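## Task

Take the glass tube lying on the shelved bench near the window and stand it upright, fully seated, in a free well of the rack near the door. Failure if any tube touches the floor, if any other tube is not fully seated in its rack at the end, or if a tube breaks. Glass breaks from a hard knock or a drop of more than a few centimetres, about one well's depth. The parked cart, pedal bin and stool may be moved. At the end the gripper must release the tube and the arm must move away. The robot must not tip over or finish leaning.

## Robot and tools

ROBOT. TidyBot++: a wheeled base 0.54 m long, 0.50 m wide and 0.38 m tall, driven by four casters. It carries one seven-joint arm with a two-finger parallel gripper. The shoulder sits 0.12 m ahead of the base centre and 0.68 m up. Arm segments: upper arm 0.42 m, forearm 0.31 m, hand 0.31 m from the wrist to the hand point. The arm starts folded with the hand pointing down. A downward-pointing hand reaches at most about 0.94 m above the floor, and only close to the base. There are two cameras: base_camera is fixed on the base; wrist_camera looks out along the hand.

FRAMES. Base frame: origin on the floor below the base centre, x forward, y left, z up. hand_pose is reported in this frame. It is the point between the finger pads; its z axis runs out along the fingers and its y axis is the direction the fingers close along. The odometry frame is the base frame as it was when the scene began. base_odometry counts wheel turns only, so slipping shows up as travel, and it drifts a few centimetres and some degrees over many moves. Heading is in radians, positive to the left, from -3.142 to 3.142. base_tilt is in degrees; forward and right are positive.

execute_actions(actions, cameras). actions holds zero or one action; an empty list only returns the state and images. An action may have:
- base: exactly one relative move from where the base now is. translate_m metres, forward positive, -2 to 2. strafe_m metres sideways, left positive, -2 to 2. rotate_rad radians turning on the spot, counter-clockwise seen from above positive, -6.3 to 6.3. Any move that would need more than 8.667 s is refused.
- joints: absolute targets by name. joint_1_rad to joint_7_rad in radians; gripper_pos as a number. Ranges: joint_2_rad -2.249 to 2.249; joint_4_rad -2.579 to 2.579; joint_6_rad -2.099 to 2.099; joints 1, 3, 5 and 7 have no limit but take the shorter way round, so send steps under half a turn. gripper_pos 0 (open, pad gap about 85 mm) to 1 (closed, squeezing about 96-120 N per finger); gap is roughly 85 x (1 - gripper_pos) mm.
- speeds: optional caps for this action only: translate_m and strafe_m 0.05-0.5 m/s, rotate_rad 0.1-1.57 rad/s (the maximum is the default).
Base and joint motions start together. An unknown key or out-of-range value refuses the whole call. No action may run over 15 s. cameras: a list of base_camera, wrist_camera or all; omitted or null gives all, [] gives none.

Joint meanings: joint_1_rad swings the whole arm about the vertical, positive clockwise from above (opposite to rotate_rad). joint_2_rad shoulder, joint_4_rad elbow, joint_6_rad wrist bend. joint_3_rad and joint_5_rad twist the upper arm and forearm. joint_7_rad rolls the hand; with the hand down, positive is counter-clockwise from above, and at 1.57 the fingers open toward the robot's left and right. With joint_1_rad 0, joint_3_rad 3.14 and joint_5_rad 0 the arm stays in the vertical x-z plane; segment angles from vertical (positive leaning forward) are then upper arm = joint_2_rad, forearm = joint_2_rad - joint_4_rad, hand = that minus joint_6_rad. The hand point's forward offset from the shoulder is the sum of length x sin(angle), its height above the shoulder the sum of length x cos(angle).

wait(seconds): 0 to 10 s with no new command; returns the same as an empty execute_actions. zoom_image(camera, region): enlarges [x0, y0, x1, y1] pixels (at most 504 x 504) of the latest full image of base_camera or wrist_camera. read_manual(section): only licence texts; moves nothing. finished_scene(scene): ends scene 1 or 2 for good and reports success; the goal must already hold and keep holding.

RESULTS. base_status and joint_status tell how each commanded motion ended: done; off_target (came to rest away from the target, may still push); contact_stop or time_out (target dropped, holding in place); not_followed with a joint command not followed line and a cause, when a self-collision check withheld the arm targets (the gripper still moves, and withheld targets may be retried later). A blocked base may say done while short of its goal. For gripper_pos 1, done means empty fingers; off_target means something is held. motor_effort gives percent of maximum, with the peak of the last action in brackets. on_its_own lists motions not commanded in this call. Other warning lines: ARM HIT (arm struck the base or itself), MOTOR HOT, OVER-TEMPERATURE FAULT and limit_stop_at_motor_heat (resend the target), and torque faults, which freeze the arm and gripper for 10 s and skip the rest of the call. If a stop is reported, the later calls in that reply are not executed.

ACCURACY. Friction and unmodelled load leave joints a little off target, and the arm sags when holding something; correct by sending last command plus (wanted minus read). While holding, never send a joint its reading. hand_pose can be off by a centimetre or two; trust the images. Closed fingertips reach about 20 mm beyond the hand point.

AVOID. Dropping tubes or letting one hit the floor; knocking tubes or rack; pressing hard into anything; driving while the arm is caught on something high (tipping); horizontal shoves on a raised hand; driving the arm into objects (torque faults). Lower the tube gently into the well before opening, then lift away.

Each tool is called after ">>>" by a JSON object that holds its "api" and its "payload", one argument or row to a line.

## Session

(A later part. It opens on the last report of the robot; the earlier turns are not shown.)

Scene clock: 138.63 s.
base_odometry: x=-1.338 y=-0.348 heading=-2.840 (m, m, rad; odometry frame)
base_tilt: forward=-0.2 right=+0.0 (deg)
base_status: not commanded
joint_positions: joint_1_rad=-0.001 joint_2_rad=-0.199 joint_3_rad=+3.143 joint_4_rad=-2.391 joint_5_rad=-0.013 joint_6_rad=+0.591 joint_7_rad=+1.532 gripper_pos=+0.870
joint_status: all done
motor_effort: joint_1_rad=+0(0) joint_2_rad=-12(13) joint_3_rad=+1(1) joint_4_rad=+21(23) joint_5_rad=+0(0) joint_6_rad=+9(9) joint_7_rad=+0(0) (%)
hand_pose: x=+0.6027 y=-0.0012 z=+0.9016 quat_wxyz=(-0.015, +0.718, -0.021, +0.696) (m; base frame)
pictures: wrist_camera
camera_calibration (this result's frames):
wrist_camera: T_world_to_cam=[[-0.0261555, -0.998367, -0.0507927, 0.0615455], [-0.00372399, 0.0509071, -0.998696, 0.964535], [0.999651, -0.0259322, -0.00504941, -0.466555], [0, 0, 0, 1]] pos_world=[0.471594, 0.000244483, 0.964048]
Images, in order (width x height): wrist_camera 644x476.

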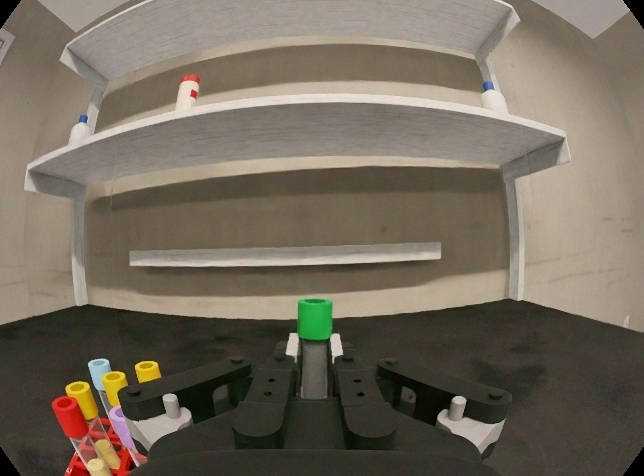

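>>> {"api": "execute_actions", "payload": {
  "actions": [
    {"joints":{"joint_4_rad":-2.1,"joint_6_rad":0.33}}
  ],
  "cameras": []
}}

>>> {"api": "execute_actions", "payload": {
  "actions": [
    {"base":{"translate_m":-0.1},"joints":{"joint_2_rad":0.0,"joint_4_rad":-1.6,"joint_6_rad":-0.9},"speeds":{"translate_m":0.1}}
  ],
  "cameras": ["wrist_camera"]
}}

>>> {"api": "zoom_image", "payload": {
  "camera": "wrist_camera",
  "region": [150,120,450,340]
}}

Scene clock: 149.77 s.
base_odometry: x=-1.338 y=-0.348 heading=-2.840 (m, m, rad; odometry frame)
base_tilt: forward=-0.1 right=+0.0 (deg)
base_status: not commanded
joint_positions: joint_1_rad=-0.001 joint_2_rad=-0.199 joint_3_rad=+3.143 joint_4_rad=-2.114 joint_5_rad=-0.013 joint_6_rad=+0.367 joint_7_rad=+1.532 gripper_pos=+0.870
joint_status: all done
motor_effort: joint_1_rad=+0(0) joint_2_rad=-14(14) joint_3_rad=+1(1) joint_4_rad=+23(23) joint_5_rad=+0(0) joint_6_rad=+8(10) joint_7_rad=+0(0) (%)
hand_pose: x=+0.6431 y=-0.0004 z=+0.9953 quat_wxyz=(-0.017, +0.699, -0.020, +0.715) (m; base frame)
pictures: none
No camera images: the call's "cameras" was empty. Leave "cameras" out to get every camera's image.

Scene clock: 151.57 s.
base_odometry: x=-1.243 y=-0.318 heading=-2.840 (m, m, rad; odometry frame)
base_tilt: forward=-0.2 right=+0.1 (deg)
base_status: done
joint_positions: joint_1_rad=-0.001 joint_2_rad=-0.010 joint_3_rad=+3.143 joint_4_rad=-1.616 joint_5_rad=-0.013 joint_6_rad=-0.867 joint_7_rad=+1.532 gripper_pos=+0.870
joint_status: all done
motor_effort: joint_1_rad=+0(0) joint_2_rad=-20(21) joint_3_rad=+1(1) joint_4_rad=+22(23) joint_5_rad=+0(0) joint_6_rad=+5(9) joint_7_rad=-1(1) (%)
hand_pose: x=+0.6221 y=+0.0042 z=+0.8473 quat_wxyz=(-0.012, +0.944, -0.021, +0.328) (m; base frame)
pictures: wrist_camera
camera_calibration (this result's frames):
wrist_camera: T_world_to_cam=[[-0.0431092, -0.998761, -0.0248424, 0.0532468], [-0.76695, 0.0490183, -0.639832, 1.08084], [0.640257, -0.00852973, -0.768114, 0.383918], [0, 0, 0, 1]] pos_world=[0.585441, 0.00347459, 0.987771]
Images, in order (width x height): wrist_camera 644x476.

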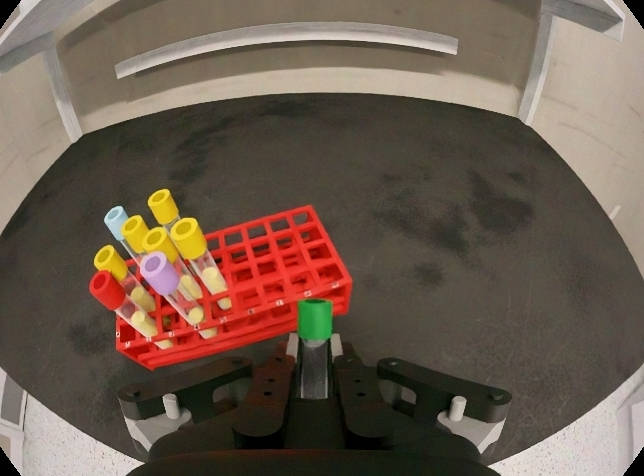

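Region (150, 120, 450, 340) of wrist_camera's 644x476 image, scaled by 1.680; it fills the top 370 rows of this view, and the rest is white.

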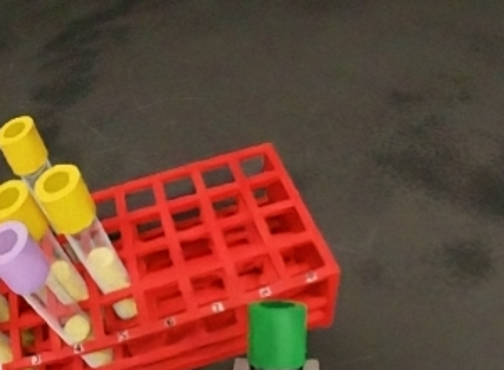

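>>> {"api": "execute_actions", "payload": {
  "actions": [
    {"base":{"strafe_m":0.017},"joints":{"joint_2_rad":-0.2,"joint_4_rad":-2.2,"joint_6_rad":0.46},"speeds":{"strafe_m":0.05}}
  ],
  "cameras": []
}}

>>> {"api": "execute_actions", "payload": {
  "actions": [
    {"base":{"translate_m":0.08},"speeds":{"translate_m":0.05}}
  ],
  "cameras": []
}}

>>> {"api": "execute_actions", "payload": {
  "actions": [
    {"joints":{"joint_4_rad":-2.40,"joint_6_rad":0.63}}
  ],
  "cameras": ["wrist_camera"]
}}

Scene clock: 161.23 s.
base_odometry: x=-1.238 y=-0.335 heading=-2.840 (m, m, rad; odometry frame)
base_tilt: forward=-0.2 right=+0.0 (deg)
base_status: done
joint_positions: joint_1_rad=-0.001 joint_2_rad=-0.191 joint_3_rad=+3.143 joint_4_rad=-2.184 joint_5_rad=-0.013 joint_6_rad=+0.426 joint_7_rad=+1.532 gripper_pos=+0.870
joint_status: all done
motor_effort: joint_1_rad=+0(2) joint_2_rad=-14(21) joint_3_rad=+1(2) joint_4_rad=+23(22) joint_5_rad=+0(1) joint_6_rad=+9(9) joint_7_rad=+0(0) (%)
hand_pose: x=+0.6371 y=-0.0008 z=+0.9671 quat_wxyz=(-0.016, +0.706, -0.020, +0.708) (m; base frame)
pictures: none
No camera images: the call's "cameras" was empty. Leave "cameras" out to get every camera's image.

Scene clock: 163.30 s.
base_odometry: x=-1.314 y=-0.359 heading=-2.840 (m, m, rad; odometry frame)
base_tilt: forward=-0.1 right=+0.1 (deg)
base_status: done
joint_positions: joint_1_rad=-0.001 joint_2_rad=-0.195 joint_3_rad=+3.143 joint_4_rad=-2.185 joint_5_rad=-0.013 joint_6_rad=+0.426 joint_7_rad=+1.532 gripper_pos=+0.870
joint_status: not commanded
motor_effort: joint_1_rad=+0(1) joint_2_rad=-14(17) joint_3_rad=+1(2) joint_4_rad=+23(24) joint_5_rad=+0(0) joint_6_rad=+9(9) joint_7_rad=+0(0) (%)
hand_pose: x=+0.6360 y=-0.0008 z=+0.9685 quat_wxyz=(-0.016, +0.705, -0.020, +0.709) (m; base frame)
pictures: none
No camera images: the call's "cameras" was empty. Leave "cameras" out to get every camera's image.

Scene clock: 164.50 s.
base_odometry: x=-1.314 y=-0.359 heading=-2.840 (m, m, rad; odometry frame)
base_tilt: forward=-0.3 right=+0.1 (deg)
base_status: not commanded
joint_positions: joint_1_rad=-0.001 joint_2_rad=-0.195 joint_3_rad=+3.143 joint_4_rad=-2.390 joint_5_rad=-0.013 joint_6_rad=+0.591 joint_7_rad=+1.532 gripper_pos=+0.870
joint_status: all done
motor_effort: joint_1_rad=-1(0) joint_2_rad=-12(14) joint_3_rad=+1(1) joint_4_rad=+21(23) joint_5_rad=-1(0) joint_6_rad=+9(10) joint_7_rad=+0(0) (%)
hand_pose: x=+0.6037 y=-0.0013 z=+0.9003 quat_wxyz=(-0.014, +0.719, -0.021, +0.695) (m; base frame)
pictures: wrist_camera
camera_calibration (this result's frames):
wrist_camera: T_world_to_cam=[[-0.0266363, -0.998358, -0.0507142, 0.0615627], [-0.0064923, 0.0509039, -0.998682, 0.964892], [0.999624, -0.026272, -0.00783753, -0.465107], [0, 0, 0, 1]] pos_world=[0.472836, 0.000125626, 0.963098]
Images, in order (width x height): wrist_camera 644x476.

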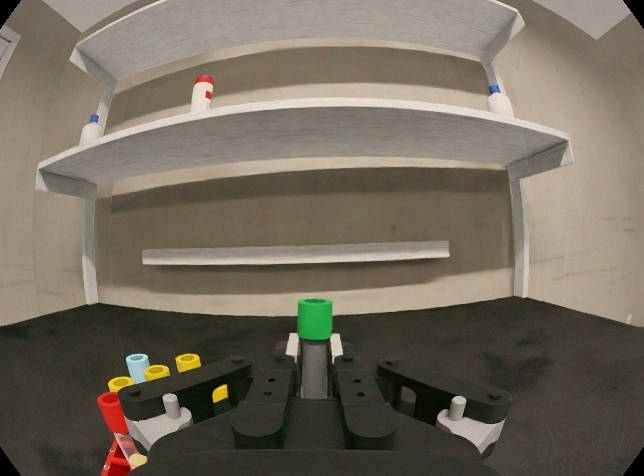

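Lower with j2.

>>> {"api": "execute_actions", "payload": {
  "actions": [
    {"joints":{"joint_2_rad":-0.13,"joint_4_rad":-2.43,"joint_6_rad":0.72}}
  ],
  "cameras": ["wrist_camera"]
}}

Scene clock: 166.40 s.
base_odometry: x=-1.314 y=-0.359 heading=-2.840 (m, m, rad; odometry frame)
base_tilt: forward=-0.2 right=+0.1 (deg)
base_status: not commanded
joint_positions: joint_1_rad=-0.001 joint_2_rad=-0.142 joint_3_rad=+3.143 joint_4_rad=-2.408 joint_5_rad=-0.013 joint_6_rad=+0.692 joint_7_rad=+1.532 gripper_pos=+0.870
joint_status: all done
motor_effort: joint_1_rad=-1(0) joint_2_rad=-12(13) joint_3_rad=+1(1) joint_4_rad=+18(21) joint_5_rad=+0(0) joint_6_rad=+7(9) joint_7_rad=+0(1) (%)
hand_pose: x=+0.6121 y=-0.0016 z=+0.8959 quat_wxyz=(-0.014, +0.708, -0.021, +0.706) (m; base frame)
pictures: wrist_camera
camera_calibration (this result's frames):
wrist_camera: T_world_to_cam=[[-0.0261524, -0.998376, -0.0506133, 0.0608574], [0.0239802, 0.0499895, -0.998462, 0.941796], [0.99937, -0.0273259, 0.0226339, -0.500676], [0, 0, 0, 1]] pos_world=[0.479368, -0.0000028396, 0.95476]
Images, in order (width x height): wrist_camera 644x476.

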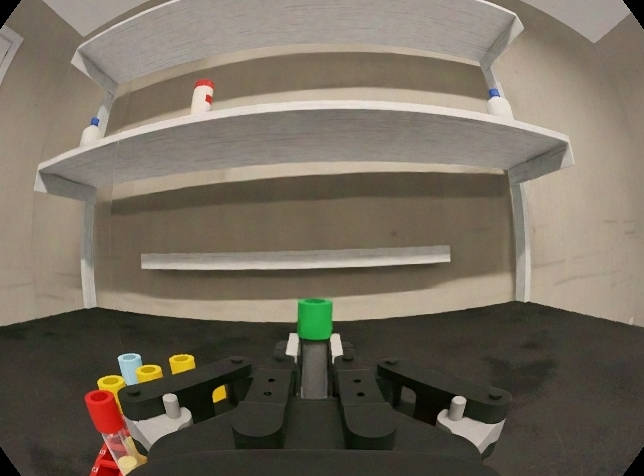

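>>> {"api": "execute_actions", "payload": {
  "actions": [
    {"joints":{"joint_2_rad":-0.19,"joint_4_rad":-2.40,"joint_6_rad":0.64}}
  ],
  "cameras": []
}}

>>> {"api": "execute_actions", "payload": {
  "actions": [
    {"base":{"strafe_m":-0.008},"speeds":{"strafe_m":0.05}}
  ],
  "cameras": []
}}

>>> {"api": "execute_actions", "payload": {
  "actions": [
    {"joints":{"joint_2_rad":-0.15,"joint_4_rad":-2.45,"joint_6_rad":0.70}}
  ],
  "cameras": ["wrist_camera"]
}}

Scene clock: 174.07 s.
base_odometry: x=-1.314 y=-0.359 heading=-2.840 (m, m, rad; odometry frame)
base_tilt: forward=-0.3 right=+0.1 (deg)
base_status: not commanded
joint_positions: joint_1_rad=-0.001 joint_2_rad=-0.184 joint_3_rad=+3.143 joint_4_rad=-2.408 joint_5_rad=-0.013 joint_6_rad=+0.678 joint_7_rad=+1.532 gripper_pos=+0.870
joint_status: all done
motor_effort: joint_1_rad=+0(0) joint_2_rad=-12(15) joint_3_rad=+1(1) joint_4_rad=+20(20) joint_5_rad=+0(0) joint_6_rad=+9(9) joint_7_rad=+0(0) (%)
hand_pose: x=+0.6030 y=-0.0016 z=+0.9121 quat_wxyz=(-0.015, +0.698, -0.020, +0.716) (m; base frame)
pictures: none
No camera images: the call's "cameras" was empty. Leave "cameras" out to get every camera's image.

Scene clock: 174.67 s.
base_odometry: x=-1.316 y=-0.351 heading=-2.840 (m, m, rad; odometry frame)
base_tilt: forward=-0.2 right=+0.0 (deg)
base_status: done
joint_positions: joint_1_rad=-0.001 joint_2_rad=-0.184 joint_3_rad=+3.143 joint_4_rad=-2.408 joint_5_rad=-0.013 joint_6_rad=+0.677 joint_7_rad=+1.532 gripper_pos=+0.870
joint_status: not commanded
motor_effort: joint_1_rad=-1(2) joint_2_rad=-13(13) joint_3_rad=+0(2) joint_4_rad=+21(21) joint_5_rad=+0(1) joint_6_rad=+9(9) joint_7_rad=+0(0) (%)
hand_pose: x=+0.6030 y=-0.0016 z=+0.9119 quat_wxyz=(-0.014, +0.698, -0.020, +0.715) (m; base frame)
pictures: none
No camera images: the call's "cameras" was empty. Leave "cameras" out to get every camera's image.

Scene clock: 175.43 s.
base_odometry: x=-1.316 y=-0.351 heading=-2.840 (m, m, rad; odometry frame)
base_tilt: forward=-0.2 right=+0.1 (deg)
base_status: not commanded
joint_positions: joint_1_rad=+0.000 joint_2_rad=-0.161 joint_3_rad=+3.143 joint_4_rad=-2.434 joint_5_rad=-0.013 joint_6_rad=+0.681 joint_7_rad=+1.532 gripper_pos=+0.870
joint_status: all done
motor_effort: joint_1_rad=-1(1) joint_2_rad=-13(13) joint_3_rad=+0(1) joint_4_rad=+20(20) joint_5_rad=+0(1) joint_6_rad=+9(9) joint_7_rad=+0(1) (%)
hand_pose: x=+0.6028 y=-0.0018 z=+0.8875 quat_wxyz=(-0.014, +0.714, -0.021, +0.699) (m; base frame)
pictures: wrist_camera
camera_calibration (this result's frames):
wrist_camera: T_world_to_cam=[[-0.0272671, -0.998363, -0.0502697, 0.0604365], [0.0060153, 0.0501236, -0.998725, 0.944682], [0.99961, -0.0275347, 0.00463873, -0.475342], [0, 0, 0, 1]] pos_world=[0.471122, -0.00010169, 0.94872]
Images, in order (width x height): wrist_camera 644x476.

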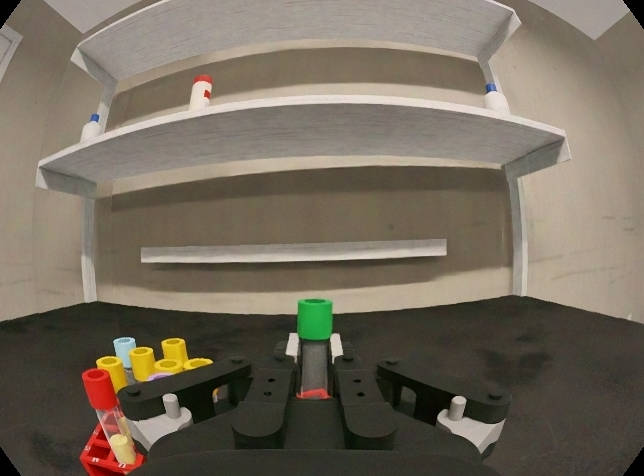

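Free, no load. Continue down.

>>> {"api": "execute_actions", "payload": {
  "actions": [
    {"joints":{"joint_2_rad":-0.11,"joint_4_rad":-2.48,"joint_6_rad":0.78}}
  ],
  "cameras": ["wrist_camera"]
}}

Scene clock: 177.97 s.
base_odometry: x=-1.316 y=-0.351 heading=-2.840 (m, m, rad; odometry frame)
base_tilt: forward=-0.3 right=+0.1 (deg)
base_status: not commanded
joint_positions: joint_1_rad=+0.000 joint_2_rad=-0.117 joint_3_rad=+3.143 joint_4_rad=-2.468 joint_5_rad=-0.013 joint_6_rad=+0.743 joint_7_rad=+1.532 gripper_pos=+0.870
joint_status: all done
motor_effort: joint_1_rad=-1(0) joint_2_rad=-13(15) joint_3_rad=+1(0) joint_4_rad=+19(20) joint_5_rad=+0(0) joint_6_rad=+9(9) joint_7_rad=+0(0) (%)
hand_pose: x=+0.6042 y=-0.0019 z=+0.8669 quat_wxyz=(-0.013, +0.720, -0.021, +0.694) (m; base frame)
pictures: wrist_camera
camera_calibration (this result's frames):
wrist_camera: T_world_to_cam=[[-0.0286689, -0.998376, -0.0492276, 0.0592025], [-0.00994706, 0.0495304, -0.998723, 0.933751], [0.999539, -0.0281426, -0.0113509, -0.462774], [0, 0, 0, 1]] pos_world=[0.473546, -0.000166331, 0.93022]
Images, in order (width x height): wrist_camera 644x476.

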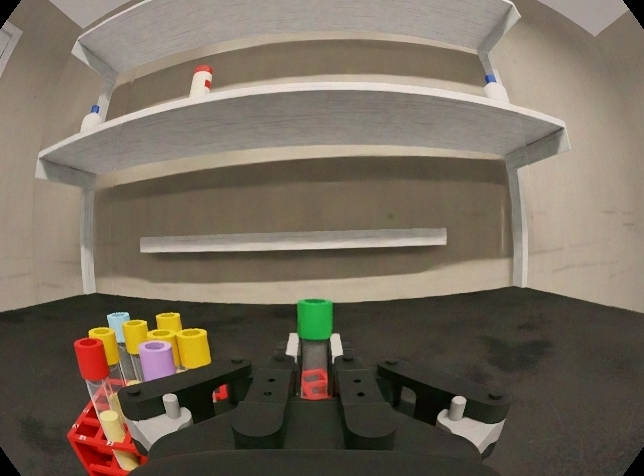

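>>> {"api": "execute_actions", "payload": {
  "actions": [
    {"joints":{"joint_2_rad":-0.07,"joint_4_rad":-2.50,"joint_6_rad":0.85}}
  ],
  "cameras": ["wrist_camera"]
}}

Scene clock: 181.30 s.
base_odometry: x=-1.316 y=-0.351 heading=-2.840 (m, m, rad; odometry frame)
base_tilt: forward=-0.2 right=+0.0 (deg)
base_status: not commanded
joint_positions: joint_1_rad=+0.000 joint_2_rad=-0.078 joint_3_rad=+3.143 joint_4_rad=-2.486 joint_5_rad=-0.013 joint_6_rad=+0.814 joint_7_rad=+1.532 gripper_pos=+0.870
joint_status: all done
motor_effort: joint_1_rad=+0(0) joint_2_rad=-14(15) joint_3_rad=+0(1) joint_4_rad=+18(20) joint_5_rad=+0(0) joint_6_rad=+9(9) joint_7_rad=-1(0) (%)
hand_pose: x=+0.6079 y=-0.0022 z=+0.8608 quat_wxyz=(-0.013, +0.715, -0.021, +0.699) (m; base frame)
pictures: wrist_camera
camera_calibration (this result's frames):
wrist_camera: T_world_to_cam=[[-0.0286006, -0.998394, -0.048903, 0.0584852], [0.00463669, 0.04879, -0.998798, 0.918891], [0.99958, -0.028793, 0.00323382, -0.479092], [0, 0, 0, 1]] pos_world=[0.476303, -0.000235964, 0.922197]
Images, in order (width x height): wrist_camera 644x476.

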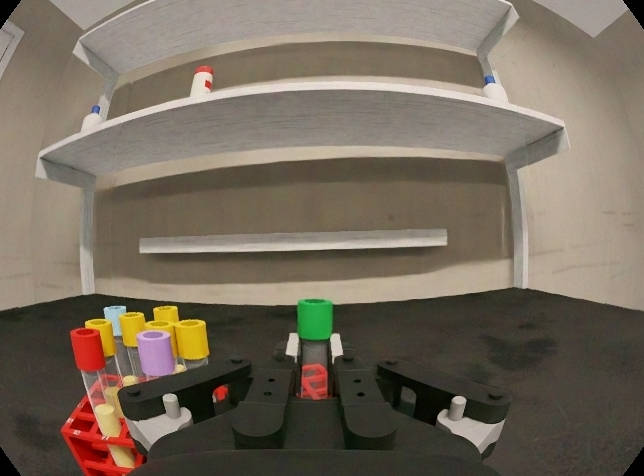

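>>> {"api": "execute_actions", "payload": {
  "actions": [
    {"joints":{"joint_2_rad":-0.05,"joint_4_rad":-2.55,"joint_6_rad":0.90}}
  ],
  "cameras": ["wrist_camera"]
}}

>>> {"api": "execute_actions", "payload": {
  "actions": [
    {"joints":{"gripper_pos":0.65}}
  ],
  "cameras": ["wrist_camera"]
}}

Scene clock: 184.40 s.
base_odometry: x=-1.316 y=-0.351 heading=-2.840 (m, m, rad; odometry frame)
base_tilt: forward=-0.2 right=+0.1 (deg)
base_status: not commanded
joint_positions: joint_1_rad=+0.000 joint_2_rad=-0.064 joint_3_rad=+3.143 joint_4_rad=-2.529 joint_5_rad=-0.013 joint_6_rad=+0.870 joint_7_rad=+1.532 gripper_pos=+0.870
joint_status: all done
motor_effort: joint_1_rad=+0(0) joint_2_rad=-13(15) joint_3_rad=+1(0) joint_4_rad=+16(19) joint_5_rad=+0(0) joint_6_rad=+8(9) joint_7_rad=+0(0) (%)
hand_pose: x=+0.6001 y=-0.0023 z=+0.8495 quat_wxyz=(-0.013, +0.715, -0.021, +0.699) (m; base frame)
pictures: wrist_camera
camera_calibration (this result's frames):
wrist_camera: T_world_to_cam=[[-0.0290955, -0.998408, -0.0483139, 0.0573687], [0.00431847, 0.0482083, -0.998828, 0.907901], [0.999567, -0.02927, 0.00290896, -0.471013], [0, 0, 0, 1]] pos_world=[0.468558, -0.000277588, 0.910979]
Images, in order (width x height): wrist_camera 644x476.

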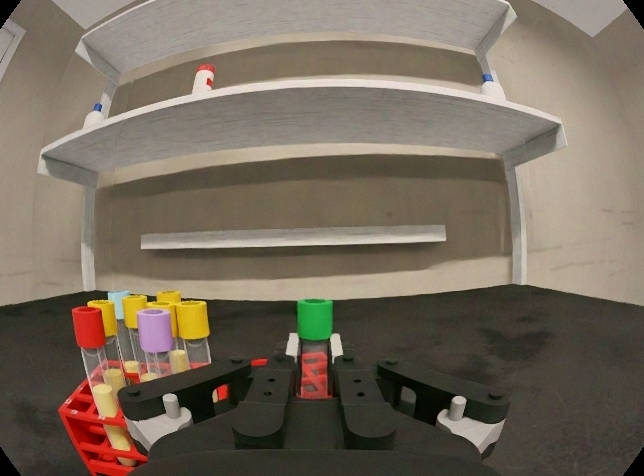

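Scene clock: 185.13 s.
base_odometry: x=-1.316 y=-0.351 heading=-2.840 (m, m, rad; odometry frame)
base_tilt: forward=-0.1 right=+0.0 (deg)
base_status: not commanded
joint_positions: joint_1_rad=+0.000 joint_2_rad=-0.062 joint_3_rad=+3.143 joint_4_rad=-2.534 joint_5_rad=-0.013 joint_6_rad=+0.870 joint_7_rad=+1.532 gripper_pos=+0.650
joint_status: all done
motor_effort: joint_1_rad=+1(0) joint_2_rad=-14(14) joint_3_rad=+1(1) joint_4_rad=+18(18) joint_5_rad=+0(0) joint_6_rad=+9(9) joint_7_rad=+0(0) (%)
hand_pose: x=+0.5993 y=-0.0023 z=+0.8458 quat_wxyz=(-0.013, +0.718, -0.021, +0.696) (m; base frame)
pictures: wrist_camera
camera_calibration (this result's frames):
wrist_camera: T_world_to_cam=[[-0.0294564, -0.998408, -0.0480987, 0.0572011], [-0.00316893, 0.0482126, -0.998832, 0.908667], [0.999561, -0.0292696, -0.00458406, -0.46386], [0, 0, 0, 1]] pos_world=[0.468221, -0.000276193, 0.908231]
Images, in order (width x height): wrist_camera 644x476.

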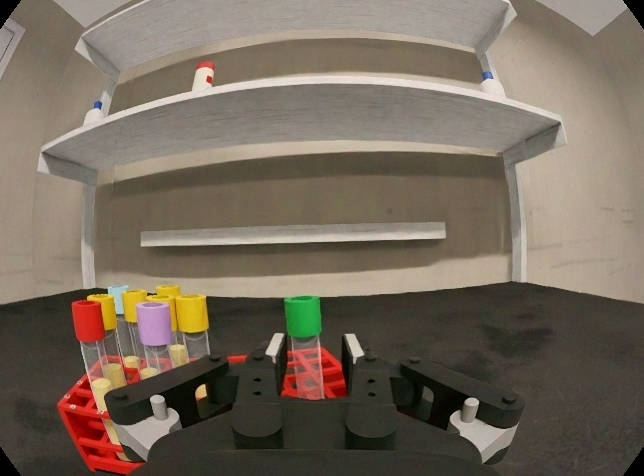

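Seated. Back away.

>>> {"api": "execute_actions", "payload": {
  "actions": [
    {"base":{"translate_m":-0.3},"speeds":{"translate_m":0.1}}
  ],
  "cameras": ["wrist_camera"]
}}

>>> {"api": "finished_scene", "payload": {
  "scene": 1
}}

Scene clock: 192.53 s.
base_odometry: x=-1.030 y=-0.262 heading=-2.840 (m, m, rad; odometry frame)
base_tilt: forward=-0.3 right=+0.1 (deg)
base_status: done
joint_positions: joint_1_rad=+0.000 joint_2_rad=-0.054 joint_3_rad=+3.143 joint_4_rad=-2.537 joint_5_rad=-0.013 joint_6_rad=+0.870 joint_7_rad=+1.532 gripper_pos=+0.650
joint_status: not commanded
motor_effort: joint_1_rad=+0(1) joint_2_rad=-14(15) joint_3_rad=+1(0) joint_4_rad=+17(18) joint_5_rad=+0(0) joint_6_rad=+8(9) joint_7_rad=+0(0) (%)
hand_pose: x=+0.5996 y=-0.0023 z=+0.8404 quat_wxyz=(-0.012, +0.721, -0.021, +0.692) (m; base frame)
pictures: wrist_camera
camera_calibration (this result's frames):
wrist_camera: T_world_to_cam=[[-0.0299908, -0.998408, -0.0477681, 0.0569912], [-0.0143109, 0.0482136, -0.998735, 0.909824], [0.999448, -0.0292692, -0.0157341, -0.454717], [0, 0, 0, 1]] pos_world=[0.469195, -0.000274646, 0.904241]
Images, in order (width x height): wrist_camera 644x476.

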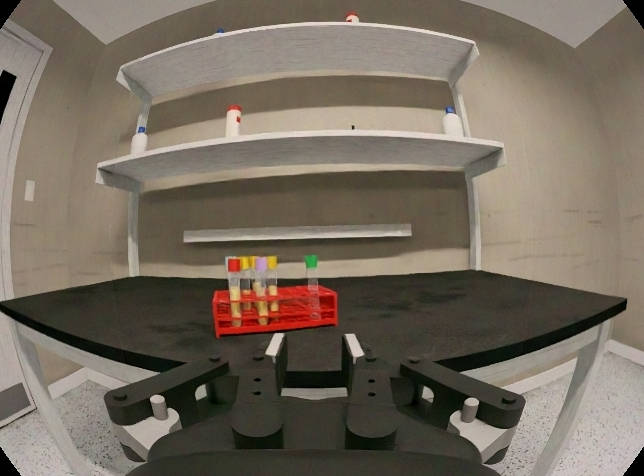

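The scene is finished: the task was done.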